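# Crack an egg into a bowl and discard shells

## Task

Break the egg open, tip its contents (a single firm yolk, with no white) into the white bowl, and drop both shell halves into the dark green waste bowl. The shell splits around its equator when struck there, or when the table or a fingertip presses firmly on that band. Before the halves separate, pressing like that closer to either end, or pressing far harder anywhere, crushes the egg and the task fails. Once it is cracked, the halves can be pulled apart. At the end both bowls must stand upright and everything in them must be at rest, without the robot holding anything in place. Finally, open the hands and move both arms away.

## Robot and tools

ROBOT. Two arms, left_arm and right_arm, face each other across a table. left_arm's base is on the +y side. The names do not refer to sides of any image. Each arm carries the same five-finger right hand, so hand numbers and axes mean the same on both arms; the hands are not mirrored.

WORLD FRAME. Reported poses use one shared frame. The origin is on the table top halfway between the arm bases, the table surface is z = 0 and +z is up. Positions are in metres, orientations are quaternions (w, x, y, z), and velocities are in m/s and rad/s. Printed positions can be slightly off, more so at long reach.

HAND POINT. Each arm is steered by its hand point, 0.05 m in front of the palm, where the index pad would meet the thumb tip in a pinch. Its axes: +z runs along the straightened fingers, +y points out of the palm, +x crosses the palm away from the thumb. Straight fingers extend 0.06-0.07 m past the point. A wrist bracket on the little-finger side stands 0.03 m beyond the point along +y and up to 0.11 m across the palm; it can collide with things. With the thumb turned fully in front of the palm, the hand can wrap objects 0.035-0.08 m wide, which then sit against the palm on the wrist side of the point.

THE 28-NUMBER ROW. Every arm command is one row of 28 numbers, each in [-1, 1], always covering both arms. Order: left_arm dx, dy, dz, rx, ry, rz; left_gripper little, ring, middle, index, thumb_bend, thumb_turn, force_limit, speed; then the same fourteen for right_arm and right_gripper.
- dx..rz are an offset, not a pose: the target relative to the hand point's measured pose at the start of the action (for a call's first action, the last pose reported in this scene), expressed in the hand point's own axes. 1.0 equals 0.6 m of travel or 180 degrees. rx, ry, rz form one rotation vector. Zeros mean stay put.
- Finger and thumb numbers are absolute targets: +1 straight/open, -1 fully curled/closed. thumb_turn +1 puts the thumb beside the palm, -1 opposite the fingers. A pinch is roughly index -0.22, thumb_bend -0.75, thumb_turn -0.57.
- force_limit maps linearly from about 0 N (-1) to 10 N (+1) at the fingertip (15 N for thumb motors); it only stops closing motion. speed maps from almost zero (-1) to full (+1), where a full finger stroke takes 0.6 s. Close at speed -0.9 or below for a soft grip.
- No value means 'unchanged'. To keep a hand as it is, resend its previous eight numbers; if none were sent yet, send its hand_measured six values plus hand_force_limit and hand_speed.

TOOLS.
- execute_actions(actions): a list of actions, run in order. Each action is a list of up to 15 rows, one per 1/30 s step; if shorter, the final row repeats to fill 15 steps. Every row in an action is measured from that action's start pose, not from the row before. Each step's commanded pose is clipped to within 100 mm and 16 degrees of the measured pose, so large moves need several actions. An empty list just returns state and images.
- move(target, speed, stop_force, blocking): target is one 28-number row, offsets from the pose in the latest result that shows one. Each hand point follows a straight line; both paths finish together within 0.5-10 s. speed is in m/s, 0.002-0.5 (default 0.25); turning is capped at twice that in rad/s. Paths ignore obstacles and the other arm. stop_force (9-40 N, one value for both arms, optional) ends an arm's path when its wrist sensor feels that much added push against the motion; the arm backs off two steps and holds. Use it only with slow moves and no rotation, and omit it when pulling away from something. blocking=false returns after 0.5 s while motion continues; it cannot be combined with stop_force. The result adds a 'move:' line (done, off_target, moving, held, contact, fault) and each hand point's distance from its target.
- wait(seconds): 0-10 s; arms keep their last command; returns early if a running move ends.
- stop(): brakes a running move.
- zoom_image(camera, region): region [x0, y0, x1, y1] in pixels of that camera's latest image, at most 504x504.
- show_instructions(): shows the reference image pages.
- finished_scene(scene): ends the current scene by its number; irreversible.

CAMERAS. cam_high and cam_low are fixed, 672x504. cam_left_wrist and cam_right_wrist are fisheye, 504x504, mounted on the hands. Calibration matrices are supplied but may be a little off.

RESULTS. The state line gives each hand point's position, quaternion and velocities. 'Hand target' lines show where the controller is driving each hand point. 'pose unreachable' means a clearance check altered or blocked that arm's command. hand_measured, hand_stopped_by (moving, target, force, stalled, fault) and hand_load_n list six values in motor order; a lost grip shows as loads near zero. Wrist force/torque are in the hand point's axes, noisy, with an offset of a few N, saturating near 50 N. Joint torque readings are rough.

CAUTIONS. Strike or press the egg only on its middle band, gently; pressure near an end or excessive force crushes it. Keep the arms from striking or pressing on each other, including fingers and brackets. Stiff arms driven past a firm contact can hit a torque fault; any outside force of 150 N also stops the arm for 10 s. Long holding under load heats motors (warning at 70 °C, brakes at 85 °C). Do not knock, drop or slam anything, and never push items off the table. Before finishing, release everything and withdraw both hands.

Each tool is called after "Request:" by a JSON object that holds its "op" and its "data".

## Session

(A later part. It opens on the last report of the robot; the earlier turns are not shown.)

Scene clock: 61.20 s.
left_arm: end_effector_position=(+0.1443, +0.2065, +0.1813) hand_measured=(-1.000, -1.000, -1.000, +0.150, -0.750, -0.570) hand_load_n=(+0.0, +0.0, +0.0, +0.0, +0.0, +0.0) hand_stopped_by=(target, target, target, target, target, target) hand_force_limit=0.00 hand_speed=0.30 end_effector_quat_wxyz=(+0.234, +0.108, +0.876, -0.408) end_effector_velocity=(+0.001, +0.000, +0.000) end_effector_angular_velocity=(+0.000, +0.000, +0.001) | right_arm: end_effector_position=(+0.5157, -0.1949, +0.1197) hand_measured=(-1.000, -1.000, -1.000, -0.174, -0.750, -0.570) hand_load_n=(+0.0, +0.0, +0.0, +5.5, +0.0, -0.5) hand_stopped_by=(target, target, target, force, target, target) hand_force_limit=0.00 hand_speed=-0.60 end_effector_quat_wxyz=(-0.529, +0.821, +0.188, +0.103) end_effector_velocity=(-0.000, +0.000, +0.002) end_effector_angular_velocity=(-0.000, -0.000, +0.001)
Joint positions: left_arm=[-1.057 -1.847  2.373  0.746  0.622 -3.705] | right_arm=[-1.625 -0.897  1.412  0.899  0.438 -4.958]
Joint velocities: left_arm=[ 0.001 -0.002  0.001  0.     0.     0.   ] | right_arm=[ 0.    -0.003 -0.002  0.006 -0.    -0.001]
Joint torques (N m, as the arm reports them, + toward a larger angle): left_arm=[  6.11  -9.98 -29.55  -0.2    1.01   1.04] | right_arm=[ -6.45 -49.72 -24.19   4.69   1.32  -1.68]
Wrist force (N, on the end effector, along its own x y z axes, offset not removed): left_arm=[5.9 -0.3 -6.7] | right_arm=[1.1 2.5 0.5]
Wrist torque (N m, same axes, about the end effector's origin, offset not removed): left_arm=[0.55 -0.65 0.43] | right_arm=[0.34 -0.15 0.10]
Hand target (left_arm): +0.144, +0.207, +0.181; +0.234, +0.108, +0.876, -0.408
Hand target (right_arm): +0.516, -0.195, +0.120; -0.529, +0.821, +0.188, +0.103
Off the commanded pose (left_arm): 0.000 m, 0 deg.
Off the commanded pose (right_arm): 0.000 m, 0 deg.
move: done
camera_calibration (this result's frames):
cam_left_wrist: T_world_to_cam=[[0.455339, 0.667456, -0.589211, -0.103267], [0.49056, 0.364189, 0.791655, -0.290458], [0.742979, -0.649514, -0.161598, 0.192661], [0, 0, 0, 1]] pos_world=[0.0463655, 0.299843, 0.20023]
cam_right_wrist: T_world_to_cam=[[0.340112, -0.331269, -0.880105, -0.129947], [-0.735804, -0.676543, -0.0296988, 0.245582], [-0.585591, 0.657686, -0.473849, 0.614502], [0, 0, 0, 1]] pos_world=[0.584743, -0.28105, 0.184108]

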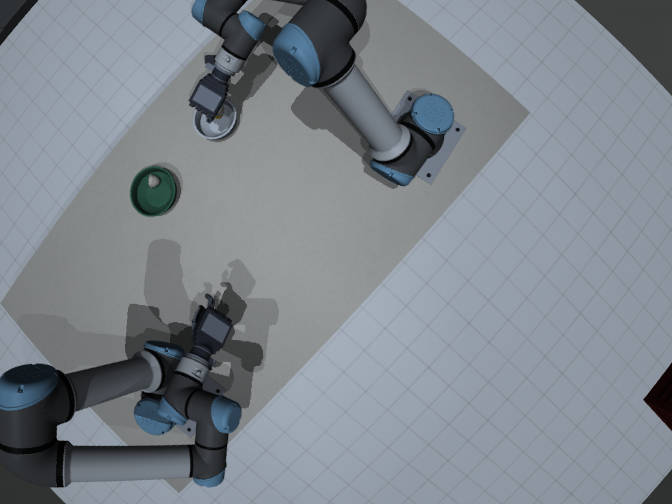

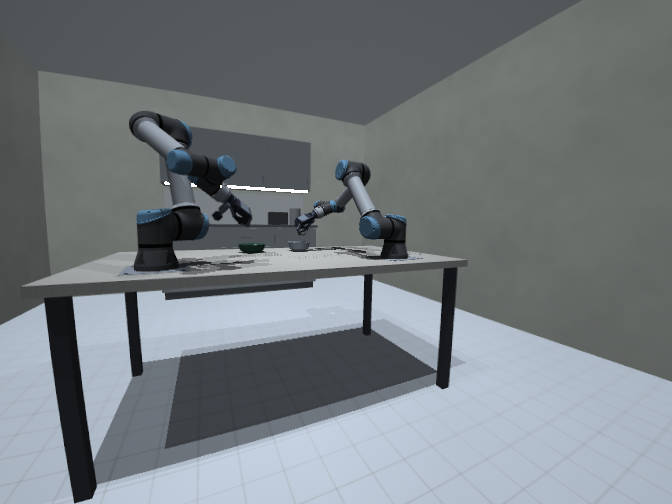

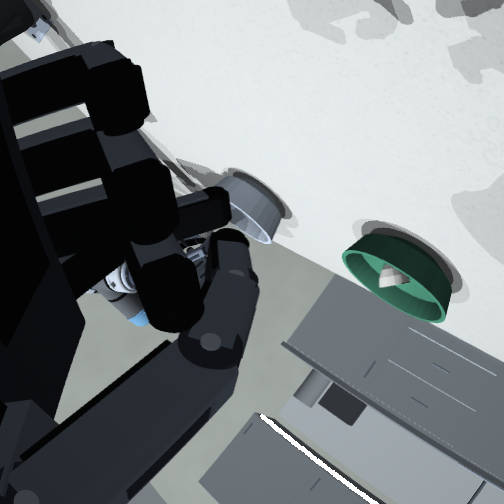

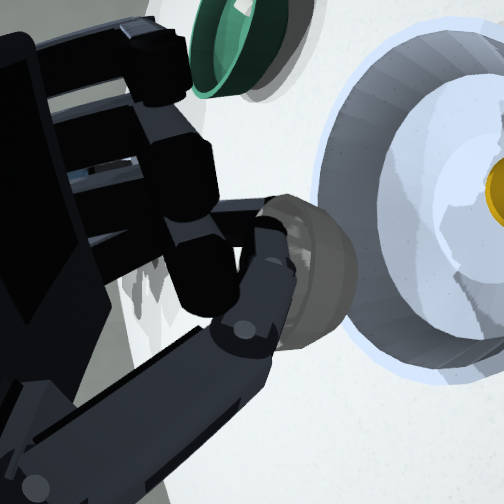

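Request:
{"op": "move", "data": {"target": [0,0,0,0,0,0,-1,-1,-1,0.15,-0.75,-0.57,0,0.3,0.122,-0.173,0.49,-0.061,0.138,0.07,-1,-1,-1,-0.35,-0.75,-0.57,0,-0.6]}}

Request:
{"op": "move", "data": {"target": [0,0,0,0,0,0,-1,-1,-1,0.15,-0.75,-0.57,0,0.3,-0.021,0.048,0.024,0,0,0,-1,-1,-1,-0.35,-0.75,-0.57,0,-0.6], "speed": 0.1}}

Scene clock: 63.33 s.
left_arm: end_effector_position=(+0.1443, +0.2065, +0.1813) hand_measured=(-1.000, -1.000, -1.000, +0.150, -0.750, -0.570) hand_load_n=(+0.0, +0.0, +0.0, +0.0, +0.0, +0.0) hand_stopped_by=(target, target, target, target, target, target) hand_force_limit=0.00 hand_speed=0.30 end_effector_quat_wxyz=(+0.234, +0.108, +0.876, -0.408) end_effector_velocity=(+0.000, +0.000, -0.000) end_effector_angular_velocity=(+0.000, -0.000, +0.000) | right_arm: end_effector_position=(+0.5297, +0.1249, +0.1099) hand_measured=(-1.000, -1.000, -1.000, -0.174, -0.750, -0.570) hand_load_n=(+0.0, +0.0, +0.0, +5.5, +0.0, -0.5) hand_stopped_by=(target, target, target, force, target, target) hand_force_limit=0.00 hand_speed=-0.60 end_effector_quat_wxyz=(+0.485, -0.842, +0.031, -0.235) end_effector_velocity=(+0.001, +0.002, +0.000) end_effector_angular_velocity=(-0.004, +0.000, -0.004)
Joint positions: left_arm=[-1.057 -1.847  2.373  0.746  0.622 -3.705] | right_arm=[-1.017 -0.745  0.964  0.239  1.236 -3.717]
Joint velocities: left_arm=[-0.001  0.001  0.001  0.    -0.    -0.001] | right_arm=[ 0.004  0.008 -0.016  0.011  0.008  0.001]
Joint torques (N m, as the arm reports them, + toward a larger angle): left_arm=[  5.76 -10.   -28.93  -0.23   0.91   1.  ] | right_arm=[  5.98 -37.   -27.63   2.09   2.54   1.61]
Wrist force (N, on the end effector, along its own x y z axes, offset not removed): left_arm=[-1.3 2.5 -8.7] | right_arm=[1.2 0.7 2.6]
Wrist torque (N m, same axes, about the end effector's origin, offset not removed): left_arm=[0.94 0.58 -0.22] | right_arm=[0.04 -0.34 0.02]
Hand target (left_arm): +0.144, +0.207, +0.181; +0.234, +0.108, +0.876, -0.408
Hand target (right_arm): +0.530, +0.125, +0.110; -0.485, +0.842, -0.031, +0.235
Off the commanded pose (left_arm): 0.000 m, 0 deg.
Off the commanded pose (right_arm): 0.000 m, 0 deg.
move: done
camera_calibration (this result's frames):
cam_left_wrist: T_world_to_cam=[[0.455339, 0.667456, -0.58921, -0.103267], [0.49056, 0.364189, 0.791655, -0.290458], [0.742979, -0.649514, -0.161598, 0.192661], [0, 0, 0, 1]] pos_world=[0.0463655, 0.299844, 0.20023]
cam_right_wrist: T_world_to_cam=[[0.128414, -0.455077, -0.881144, 0.0903356], [-0.97508, -0.220018, -0.0284726, 0.541541], [-0.180911, 0.862842, -0.47199, 0.167583], [0, 0, 0, 1]] pos_world=[0.546763, 0.0156611, 0.174115]

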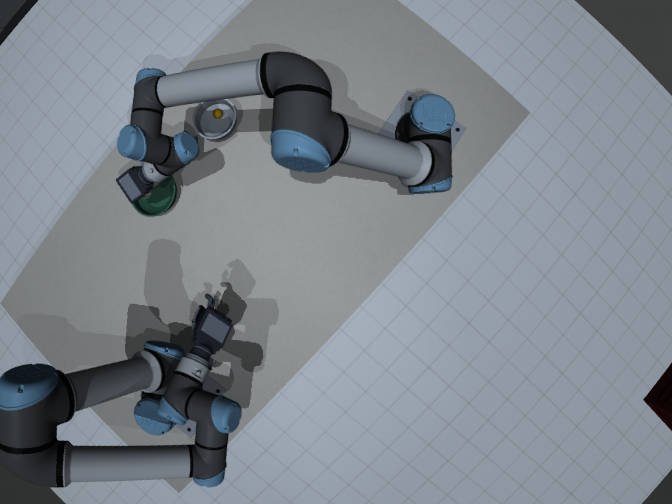

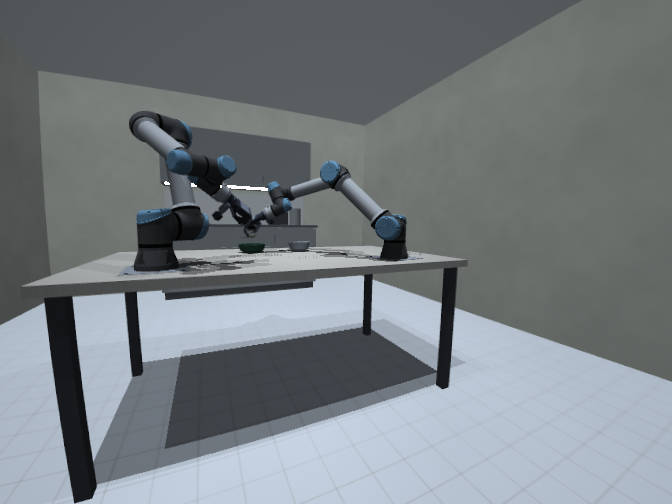

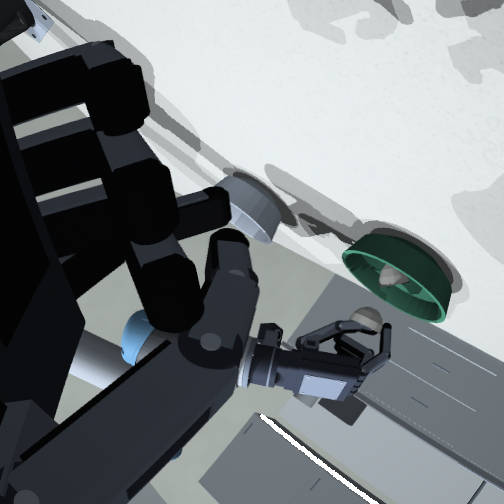

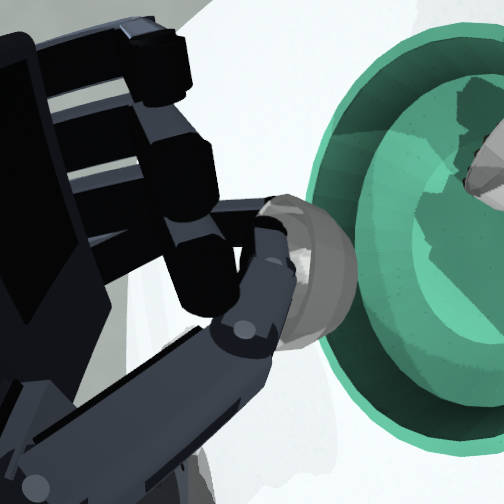

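Scene clock: 64.23 s.
left_arm: end_effector_position=(+0.1443, +0.2065, +0.1813) hand_measured=(-1.000, -1.000, -1.000, +0.150, -0.750, -0.570) hand_load_n=(+0.0, +0.0, +0.0, +0.0, +0.0, +0.0) hand_stopped_by=(target, target, target, target, target, target) hand_force_limit=0.00 hand_speed=0.30 end_effector_quat_wxyz=(+0.234, +0.108, +0.876, -0.408) end_effector_velocity=(+0.000, +0.000, -0.000) end_effector_angular_velocity=(+0.001, -0.001, +0.000) | right_arm: end_effector_position=(+0.5297, +0.1248, +0.0757) hand_measured=(-1.000, -1.000, -1.000, -0.174, -0.750, -0.570) hand_load_n=(+0.0, +0.0, +0.0, +5.5, +0.0, -0.5) hand_stopped_by=(target, target, target, force, target, target) hand_force_limit=0.00 hand_speed=-0.60 end_effector_quat_wxyz=(+0.485, -0.842, +0.030, -0.235) end_effector_velocity=(-0.001, +0.000, -0.004) end_effector_angular_velocity=(-0.001, +0.000, -0.000)
Joint positions: left_arm=[-1.057 -1.847  2.373  0.746  0.622 -3.705] | right_arm=[-1.017 -0.721  1.01   0.169  1.236 -3.717]
Joint velocities: left_arm=[-0.     0.001  0.001  0.    -0.    -0.   ] | right_arm=[ 0.001  0.003  0.004 -0.006  0.001  0.   ]
Joint torques (N m, as the arm reports them, + toward a larger angle): left_arm=[  6.13  -9.59 -29.06  -0.21   1.06   0.96] | right_arm=[ -5.72 -39.7  -10.69  -2.12  -3.14   0.68]
Wrist force (N, on the end effector, along its own x y z axes, offset not removed): left_arm=[2.2 3.6 1.7] | right_arm=[1.3 1.0 -1.2]
Wrist torque (N m, same axes, about the end effector's origin, offset not removed): left_arm=[0.74 -0.38 0.14] | right_arm=[0.22 -0.24 0.26]
Hand target (left_arm): +0.144, +0.207, +0.181; +0.234, +0.108, +0.876, -0.408
Hand target (right_arm): +0.530, +0.125, +0.075; -0.485, +0.842, -0.031, +0.235
Off the commanded pose (left_arm): 0.000 m, 0 deg.
Off the commanded pose (right_arm): 0.000 m, 0 deg.
move: done
camera_calibration (this result's frames):
cam_left_wrist: T_world_to_cam=[[0.455339, 0.667456, -0.589211, -0.103267], [0.49056, 0.364189, 0.791655, -0.290458], [0.742979, -0.649514, -0.161598, 0.192661], [0, 0, 0, 1]] pos_world=[0.0463655, 0.299843, 0.20023]
cam_right_wrist: T_world_to_cam=[[0.128509, -0.455145, -0.881095, 0.0600846], [-0.97506, -0.220101, -0.0285164, 0.540537], [-0.180951, 0.862785, -0.472079, 0.15154], [0, 0, 0, 1]] pos_world=[0.546756, 0.0155731, 0.139893]

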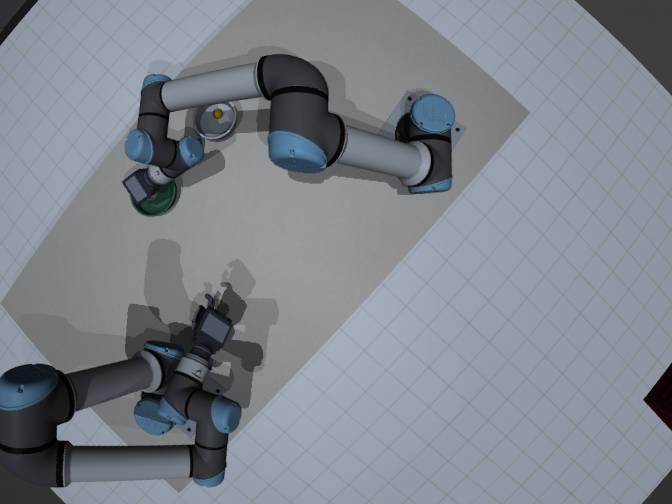

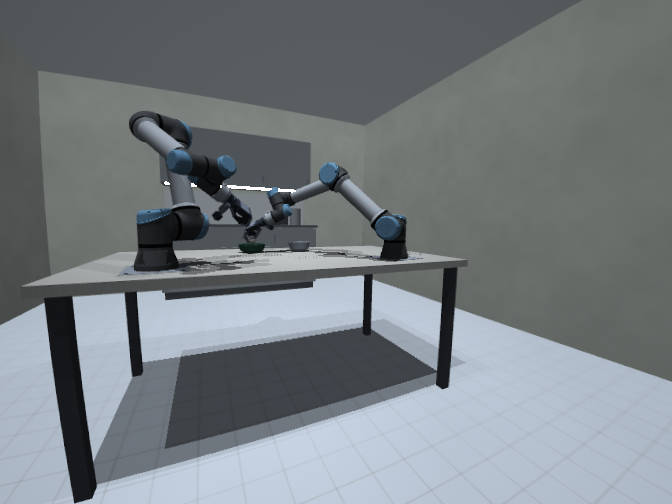

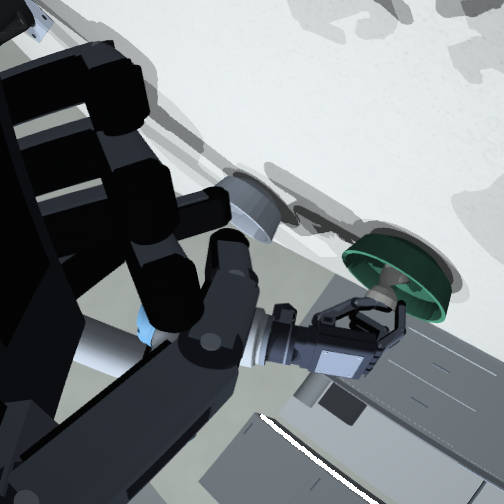

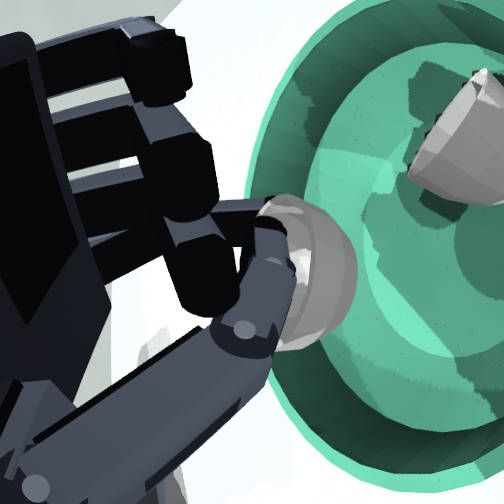

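Request:
{"op": "execute_actions", "data": {"actions": [[[0,0,0,0,0,0,-1,-1,-1,0.15,-0.75,-0.57,0,0.3,-0.007,0.017,0.008,0,0,0,-1,-1,-1,-0.35,-0.75,-0.57,0,-0.6]],[[0,0,0,0,0,0,-1,-1,-1,0.15,-0.75,-0.57,0,0.3,0,0,0,0,0,0,-1,-1,-1,0.05,-0.75,-0.57,0,0]],[[0,0,0,0,0,0,-1,-1,-1,0.15,-0.75,-0.57,0,0.3,0.04,-0.09,-0.045,0,0,0,-1,-1,-1,0.05,-0.75,-0.57,0,0]]]}}

Request:
{"op": "move", "data": {"target": [0,0,0,0,0,0,-1,-1,-1,0.15,-0.75,-0.57,0,0.3,-0.1,-0.2,-0.4,0,0,0,-1,-1,-1,0.05,-0.75,-0.57,0,0], "speed": 0.35}}

Request:
{"op": "wait", "data": {"seconds": 8}}

Request:
{"op": "zoom_image", "data": {"camera": "cam_high", "region": [100,60,280,240]}}

Scene clock: 65.97 s.
left_arm: end_effector_position=(+0.1443, +0.2065, +0.1813) hand_measured=(-1.000, -1.000, -1.000, +0.150, -0.750, -0.570) hand_load_n=(+0.0, +0.0, +0.0, +0.0, +0.0, +0.0) hand_stopped_by=(target, target, target, target, target, target) hand_force_limit=0.00 hand_speed=0.30 end_effector_quat_wxyz=(+0.234, +0.108, +0.876, -0.408) end_effector_velocity=(-0.000, -0.000, -0.000) end_effector_angular_velocity=(+0.002, +0.000, -0.002) | right_arm: end_effector_position=(+0.5301, +0.1246, +0.1271) hand_measured=(-1.000, -1.000, -1.000, +0.050, -0.750, -0.570) hand_load_n=(+0.0, +0.0, +0.0, +0.0, +0.0, +0.0) hand_stopped_by=(target, target, target, target, target, target) hand_force_limit=0.00 hand_speed=0.00 end_effector_quat_wxyz=(+0.486, -0.841, +0.030, -0.235) end_effector_velocity=(-0.000, -0.001, +0.014) end_effector_angular_velocity=(-0.006, +0.004, -0.000)
Joint positions: left_arm=[-1.057 -1.847  2.373  0.746  0.622 -3.705] | right_arm=[-1.018 -0.755  0.939  0.274  1.236 -3.717]
Joint velocities: left_arm=[-0.     0.    -0.    -0.     0.002  0.001] | right_arm=[-0.    -0.005 -0.031  0.044  0.    -0.002]
Joint torques (N m, as the arm reports them, + toward a larger angle): left_arm=[  6.04  -9.79 -28.97  -0.17   1.07   0.96] | right_arm=[ -5.67 -58.04 -28.15   1.82  -0.27  -1.78]
Wrist force (N, on the end effector, along its own x y z axes, offset not removed): left_arm=[1.7 1.1 1.6] | right_arm=[-3.8 0.0 0.0]
Wrist torque (N m, same axes, about the end effector's origin, offset not removed): left_arm=[0.11 -0.45 0.07] | right_arm=[-0.05 0.62 -0.26]
Hand target (left_arm): +0.144, +0.207, +0.181; +0.234, +0.108, +0.876, -0.408
Hand target (right_arm): +0.530, +0.125, +0.129; -0.485, +0.842, -0.030, +0.235
Off the commanded pose (left_arm): 0.000 m, 0 deg.
Off the commanded pose (right_arm): 0.002 m, 0 deg.
camera_calibration (this result's frames):
cam_left_wrist: T_world_to_cam=[[0.455339, 0.667456, -0.589211, -0.103267], [0.49056, 0.364189, 0.791655, -0.290458], [0.742979, -0.649514, -0.161598, 0.192661], [0, 0, 0, 1]] pos_world=[0.0463655, 0.299843, 0.20023]
cam_right_wrist: T_world_to_cam=[[0.128988, -0.454491, -0.881362, 0.105008], [-0.975072, -0.219949, -0.0292813, 0.542431], [-0.180547, 0.863169, -0.471532, 0.175689], [0, 0, 0, 1]] pos_world=[0.547085, 0.0153837, 0.191276]

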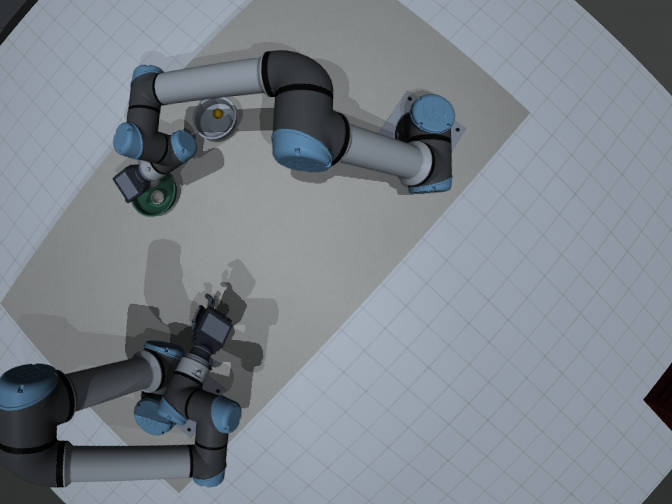

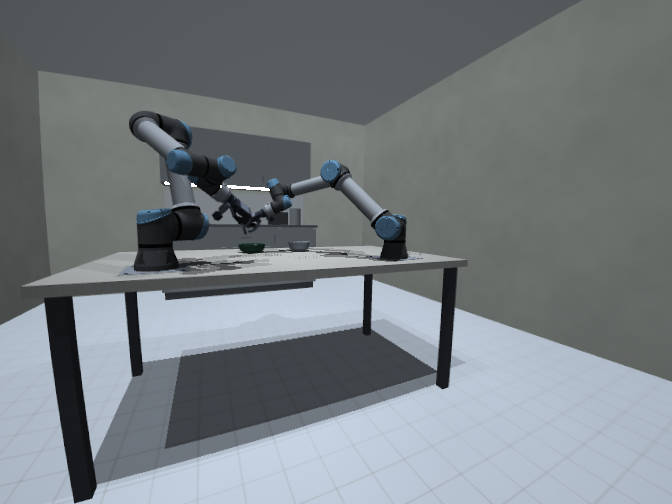

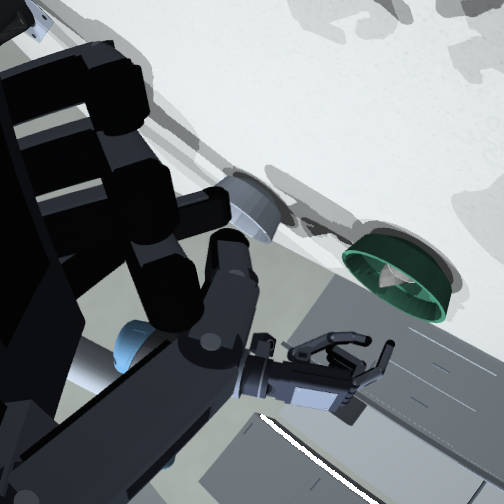

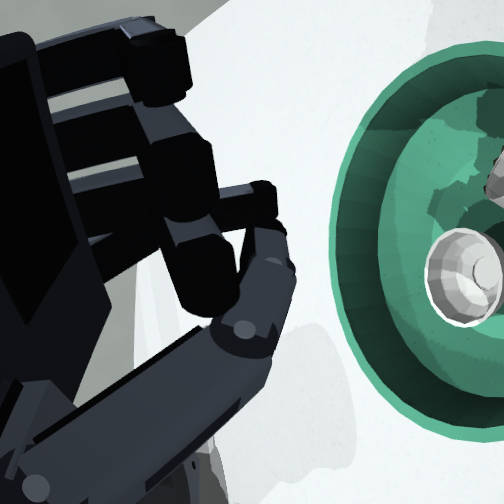

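Scene clock: 67.50 s.
left_arm: end_effector_position=(+0.1443, +0.2065, +0.1813) hand_measured=(-1.000, -1.000, -1.000, +0.150, -0.750, -0.570) hand_load_n=(+0.0, +0.0, +0.0, +0.0, +0.0, +0.0) hand_stopped_by=(target, target, target, target, target, target) hand_force_limit=0.00 hand_speed=0.30 end_effector_quat_wxyz=(+0.234, +0.108, +0.876, -0.408) end_effector_velocity=(+0.000, +0.000, -0.000) end_effector_angular_velocity=(+0.000, -0.000, -0.000) | right_arm: end_effector_position=(+0.3537, +0.0124, +0.3053) hand_measured=(-1.000, -1.000, -1.000, +0.050, -0.750, -0.570) hand_load_n=(+0.0, +0.0, +0.0, +0.0, +0.0, +0.0) hand_stopped_by=(target, target, target, target, target, target) hand_force_limit=0.00 hand_speed=0.00 end_effector_quat_wxyz=(+0.486, -0.841, +0.030, -0.235) end_effector_velocity=(-0.003, -0.001, +0.001) end_effector_angular_velocity=(-0.001, +0.002, +0.002)
Joint positions: left_arm=[-1.057 -1.847  2.373  0.746  0.622 -3.705] | right_arm=[-0.95  -1.32   1.354  0.415  1.296 -3.686]
Joint velocities: left_arm=[-0.     0.     0.001 -0.     0.    -0.   ] | right_arm=[ 0.003 -0.004  0.002  0.004  0.001  0.001]
Joint torques (N m, as the arm reports them, + toward a larger angle): left_arm=[  6.16  -9.8  -29.32  -0.2    1.05   1.  ] | right_arm=[  7.18 -40.45 -12.2    1.96   2.64   1.58]
Wrist force (N, on the end effector, along its own x y z axes, offset not removed): left_arm=[1.2 -0.7 -1.1] | right_arm=[-1.4 2.5 0.7]
Wrist torque (N m, same axes, about the end effector's origin, offset not removed): left_arm=[0.05 -0.17 -0.02] | right_arm=[0.37 0.22 -0.01]
Hand target (left_arm): +0.144, +0.207, +0.181; +0.234, +0.108, +0.876, -0.408
Hand target (right_arm): +0.353, +0.012, +0.306; -0.486, +0.841, -0.030, +0.235
Off the commanded pose (left_arm): 0.000 m, 0 deg.
Off the commanded pose (right_arm): 0.001 m, 0 deg.
move: done
camera_calibration (this result's frames):
cam_left_wrist: T_world_to_cam=[[0.455339, 0.667456, -0.589211, -0.103266], [0.49056, 0.364189, 0.791655, -0.290458], [0.742979, -0.649514, -0.161598, 0.192661], [0, 0, 0, 1]] pos_world=[0.0463655, 0.299843, 0.20023]
cam_right_wrist: T_world_to_cam=[[0.128841, -0.454418, -0.881421, 0.233864], [-0.975077, -0.219947, -0.029137, 0.350913], [-0.180626, 0.863207, -0.471431, 0.324759], [0, 0, 0, 1]] pos_world=[0.370696, -0.0968799, 0.369459]

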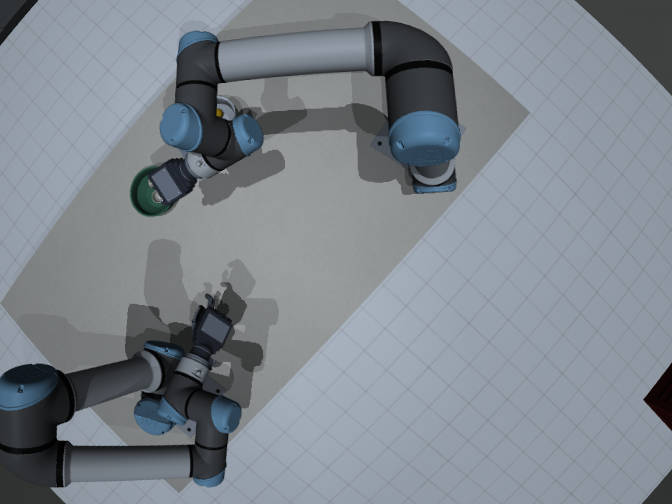

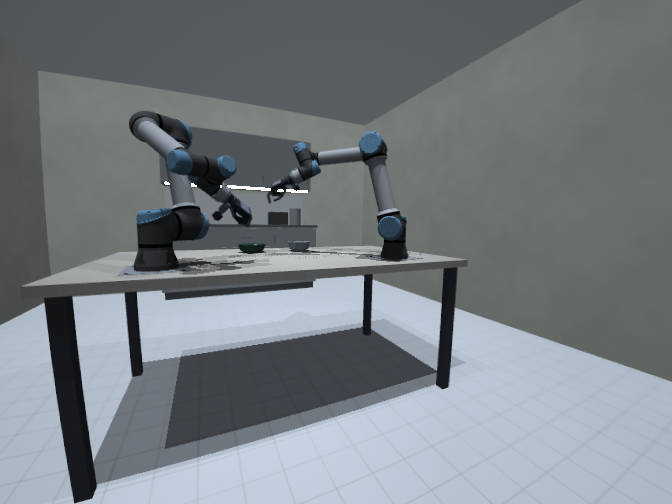

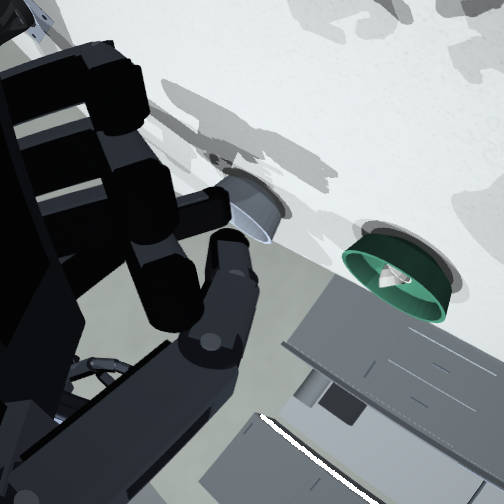

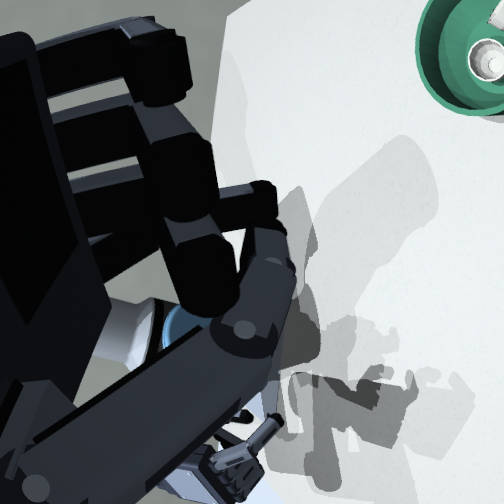

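Scene clock: 75.50 s.
left_arm: end_effector_position=(+0.1443, +0.2065, +0.1813) hand_measured=(-1.000, -1.000, -1.000, +0.150, -0.750, -0.570) hand_load_n=(+0.0, +0.0, +0.0, +0.0, +0.0, +0.0) hand_stopped_by=(target, target, target, target, target, target) hand_force_limit=0.00 hand_speed=0.30 end_effector_quat_wxyz=(+0.234, +0.108, +0.876, -0.408) end_effector_velocity=(+0.000, +0.000, -0.000) end_effector_angular_velocity=(+0.001, -0.001, -0.001) | right_arm: end_effector_position=(+0.3535, +0.0122, +0.3055) hand_measured=(-1.000, -1.000, -1.000, +0.050, -0.750, -0.570) hand_load_n=(+0.0, +0.0, +0.0, +0.0, +0.0, +0.0) hand_stopped_by=(target, target, target, target, target, target) hand_force_limit=0.00 hand_speed=0.00 end_effector_quat_wxyz=(+0.486, -0.841, +0.030, -0.235) end_effector_velocity=(-0.000, +0.001, -0.000) end_effector_angular_velocity=(+0.000, -0.000, +0.001)
Joint positions: left_arm=[-1.057 -1.847  2.373  0.746  0.622 -3.705] | right_arm=[-0.95  -1.321  1.354  0.415  1.296 -3.686]
Joint velocities: left_arm=[ 0.    -0.     0.001  0.     0.     0.001] | right_arm=[ 0.001  0.    -0.    -0.001 -0.    -0.   ]
Joint torques (N m, as the arm reports them, + toward a larger angle): left_arm=[  6.02  -9.41 -29.27  -0.28   0.9    1.05] | right_arm=[  7.69 -39.7  -11.24   2.03   2.58   1.45]
Wrist force (N, on the end effector, along its own x y z axes, offset not removed): left_arm=[4.7 1.5 -1.3] | right_arm=[-1.6 -0.1 1.1]
Wrist torque (N m, same axes, about the end effector's origin, offset not removed): left_arm=[0.24 -0.65 0.34] | right_arm=[-0.17 0.10 -0.16]
Hand target (left_arm): +0.144, +0.207, +0.181; +0.234, +0.108, +0.876, -0.408
Hand target (right_arm): +0.353, +0.012, +0.306; -0.486, +0.841, -0.030, +0.235
Off the commanded pose (left_arm): 0.000 m, 0 deg.
Off the commanded pose (right_arm): 0.001 m, 0 deg.
wait: 8.00 s; at rest by 0.17 s
camera_calibration (this result's frames):
cam_left_wrist: T_world_to_cam=[[0.455339, 0.667456, -0.589211, -0.103267], [0.49056, 0.364189, 0.791655, -0.290458], [0.742979, -0.649514, -0.161597, 0.192661], [0, 0, 0, 1]] pos_world=[0.0463655, 0.299843, 0.20023]
cam_right_wrist: T_world_to_cam=[[0.128868, -0.454392, -0.881431, 0.233996], [-0.975075, -0.21995, -0.0291715, 0.350703], [-0.180615, 0.863221, -0.47141, 0.324954], [0, 0, 0, 1]] pos_world=[0.370499, -0.0970438, 0.369668]

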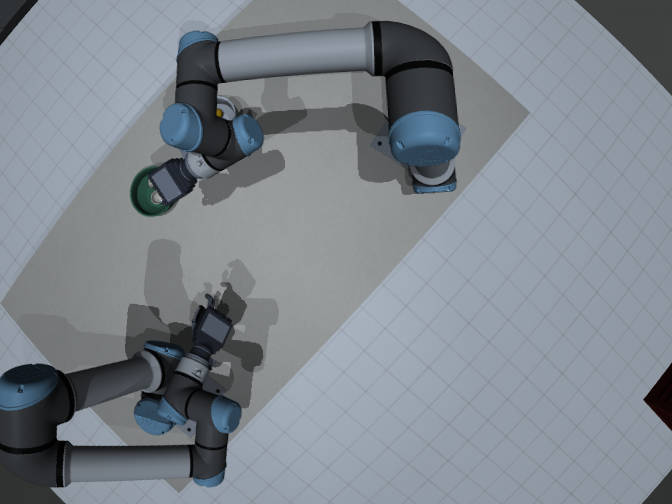

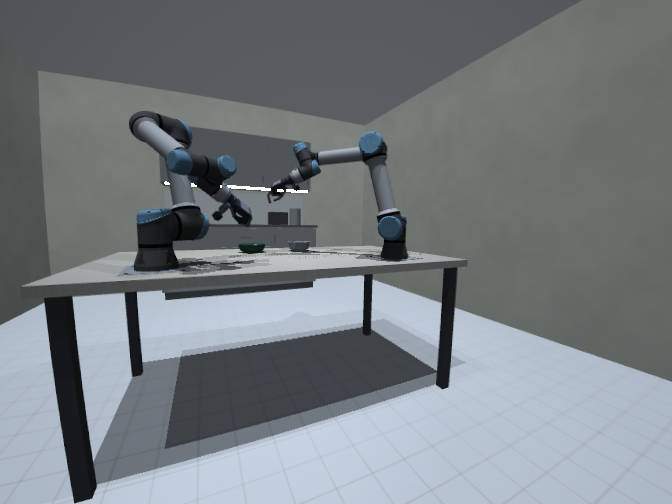

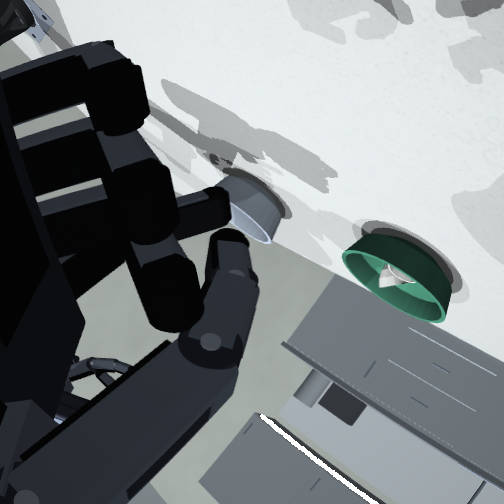

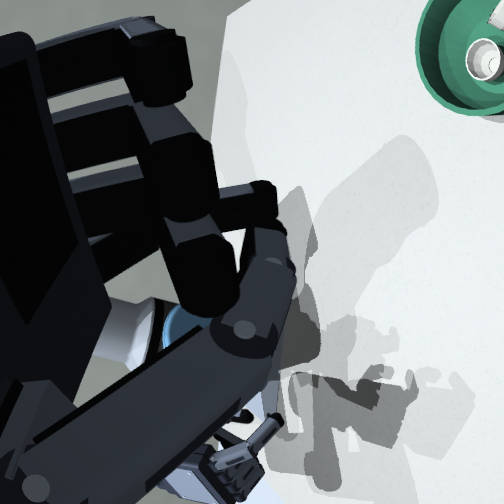

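Region (100, 60, 280, 240) of cam_high's 672x504 image, scaled by 2.800, with more detail than that image has.

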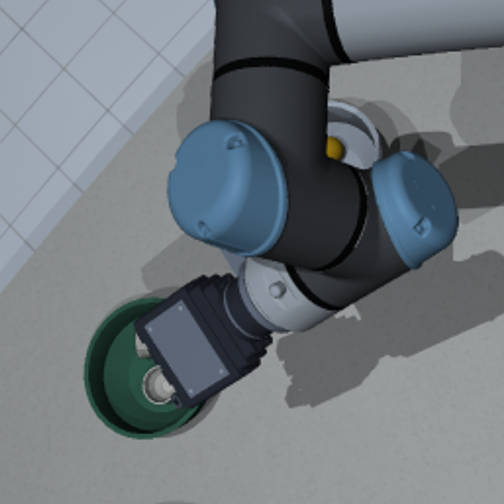

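Request:
{"op": "finished_scene", "data": {"scene": 2}}

The scene is finished: the task was done.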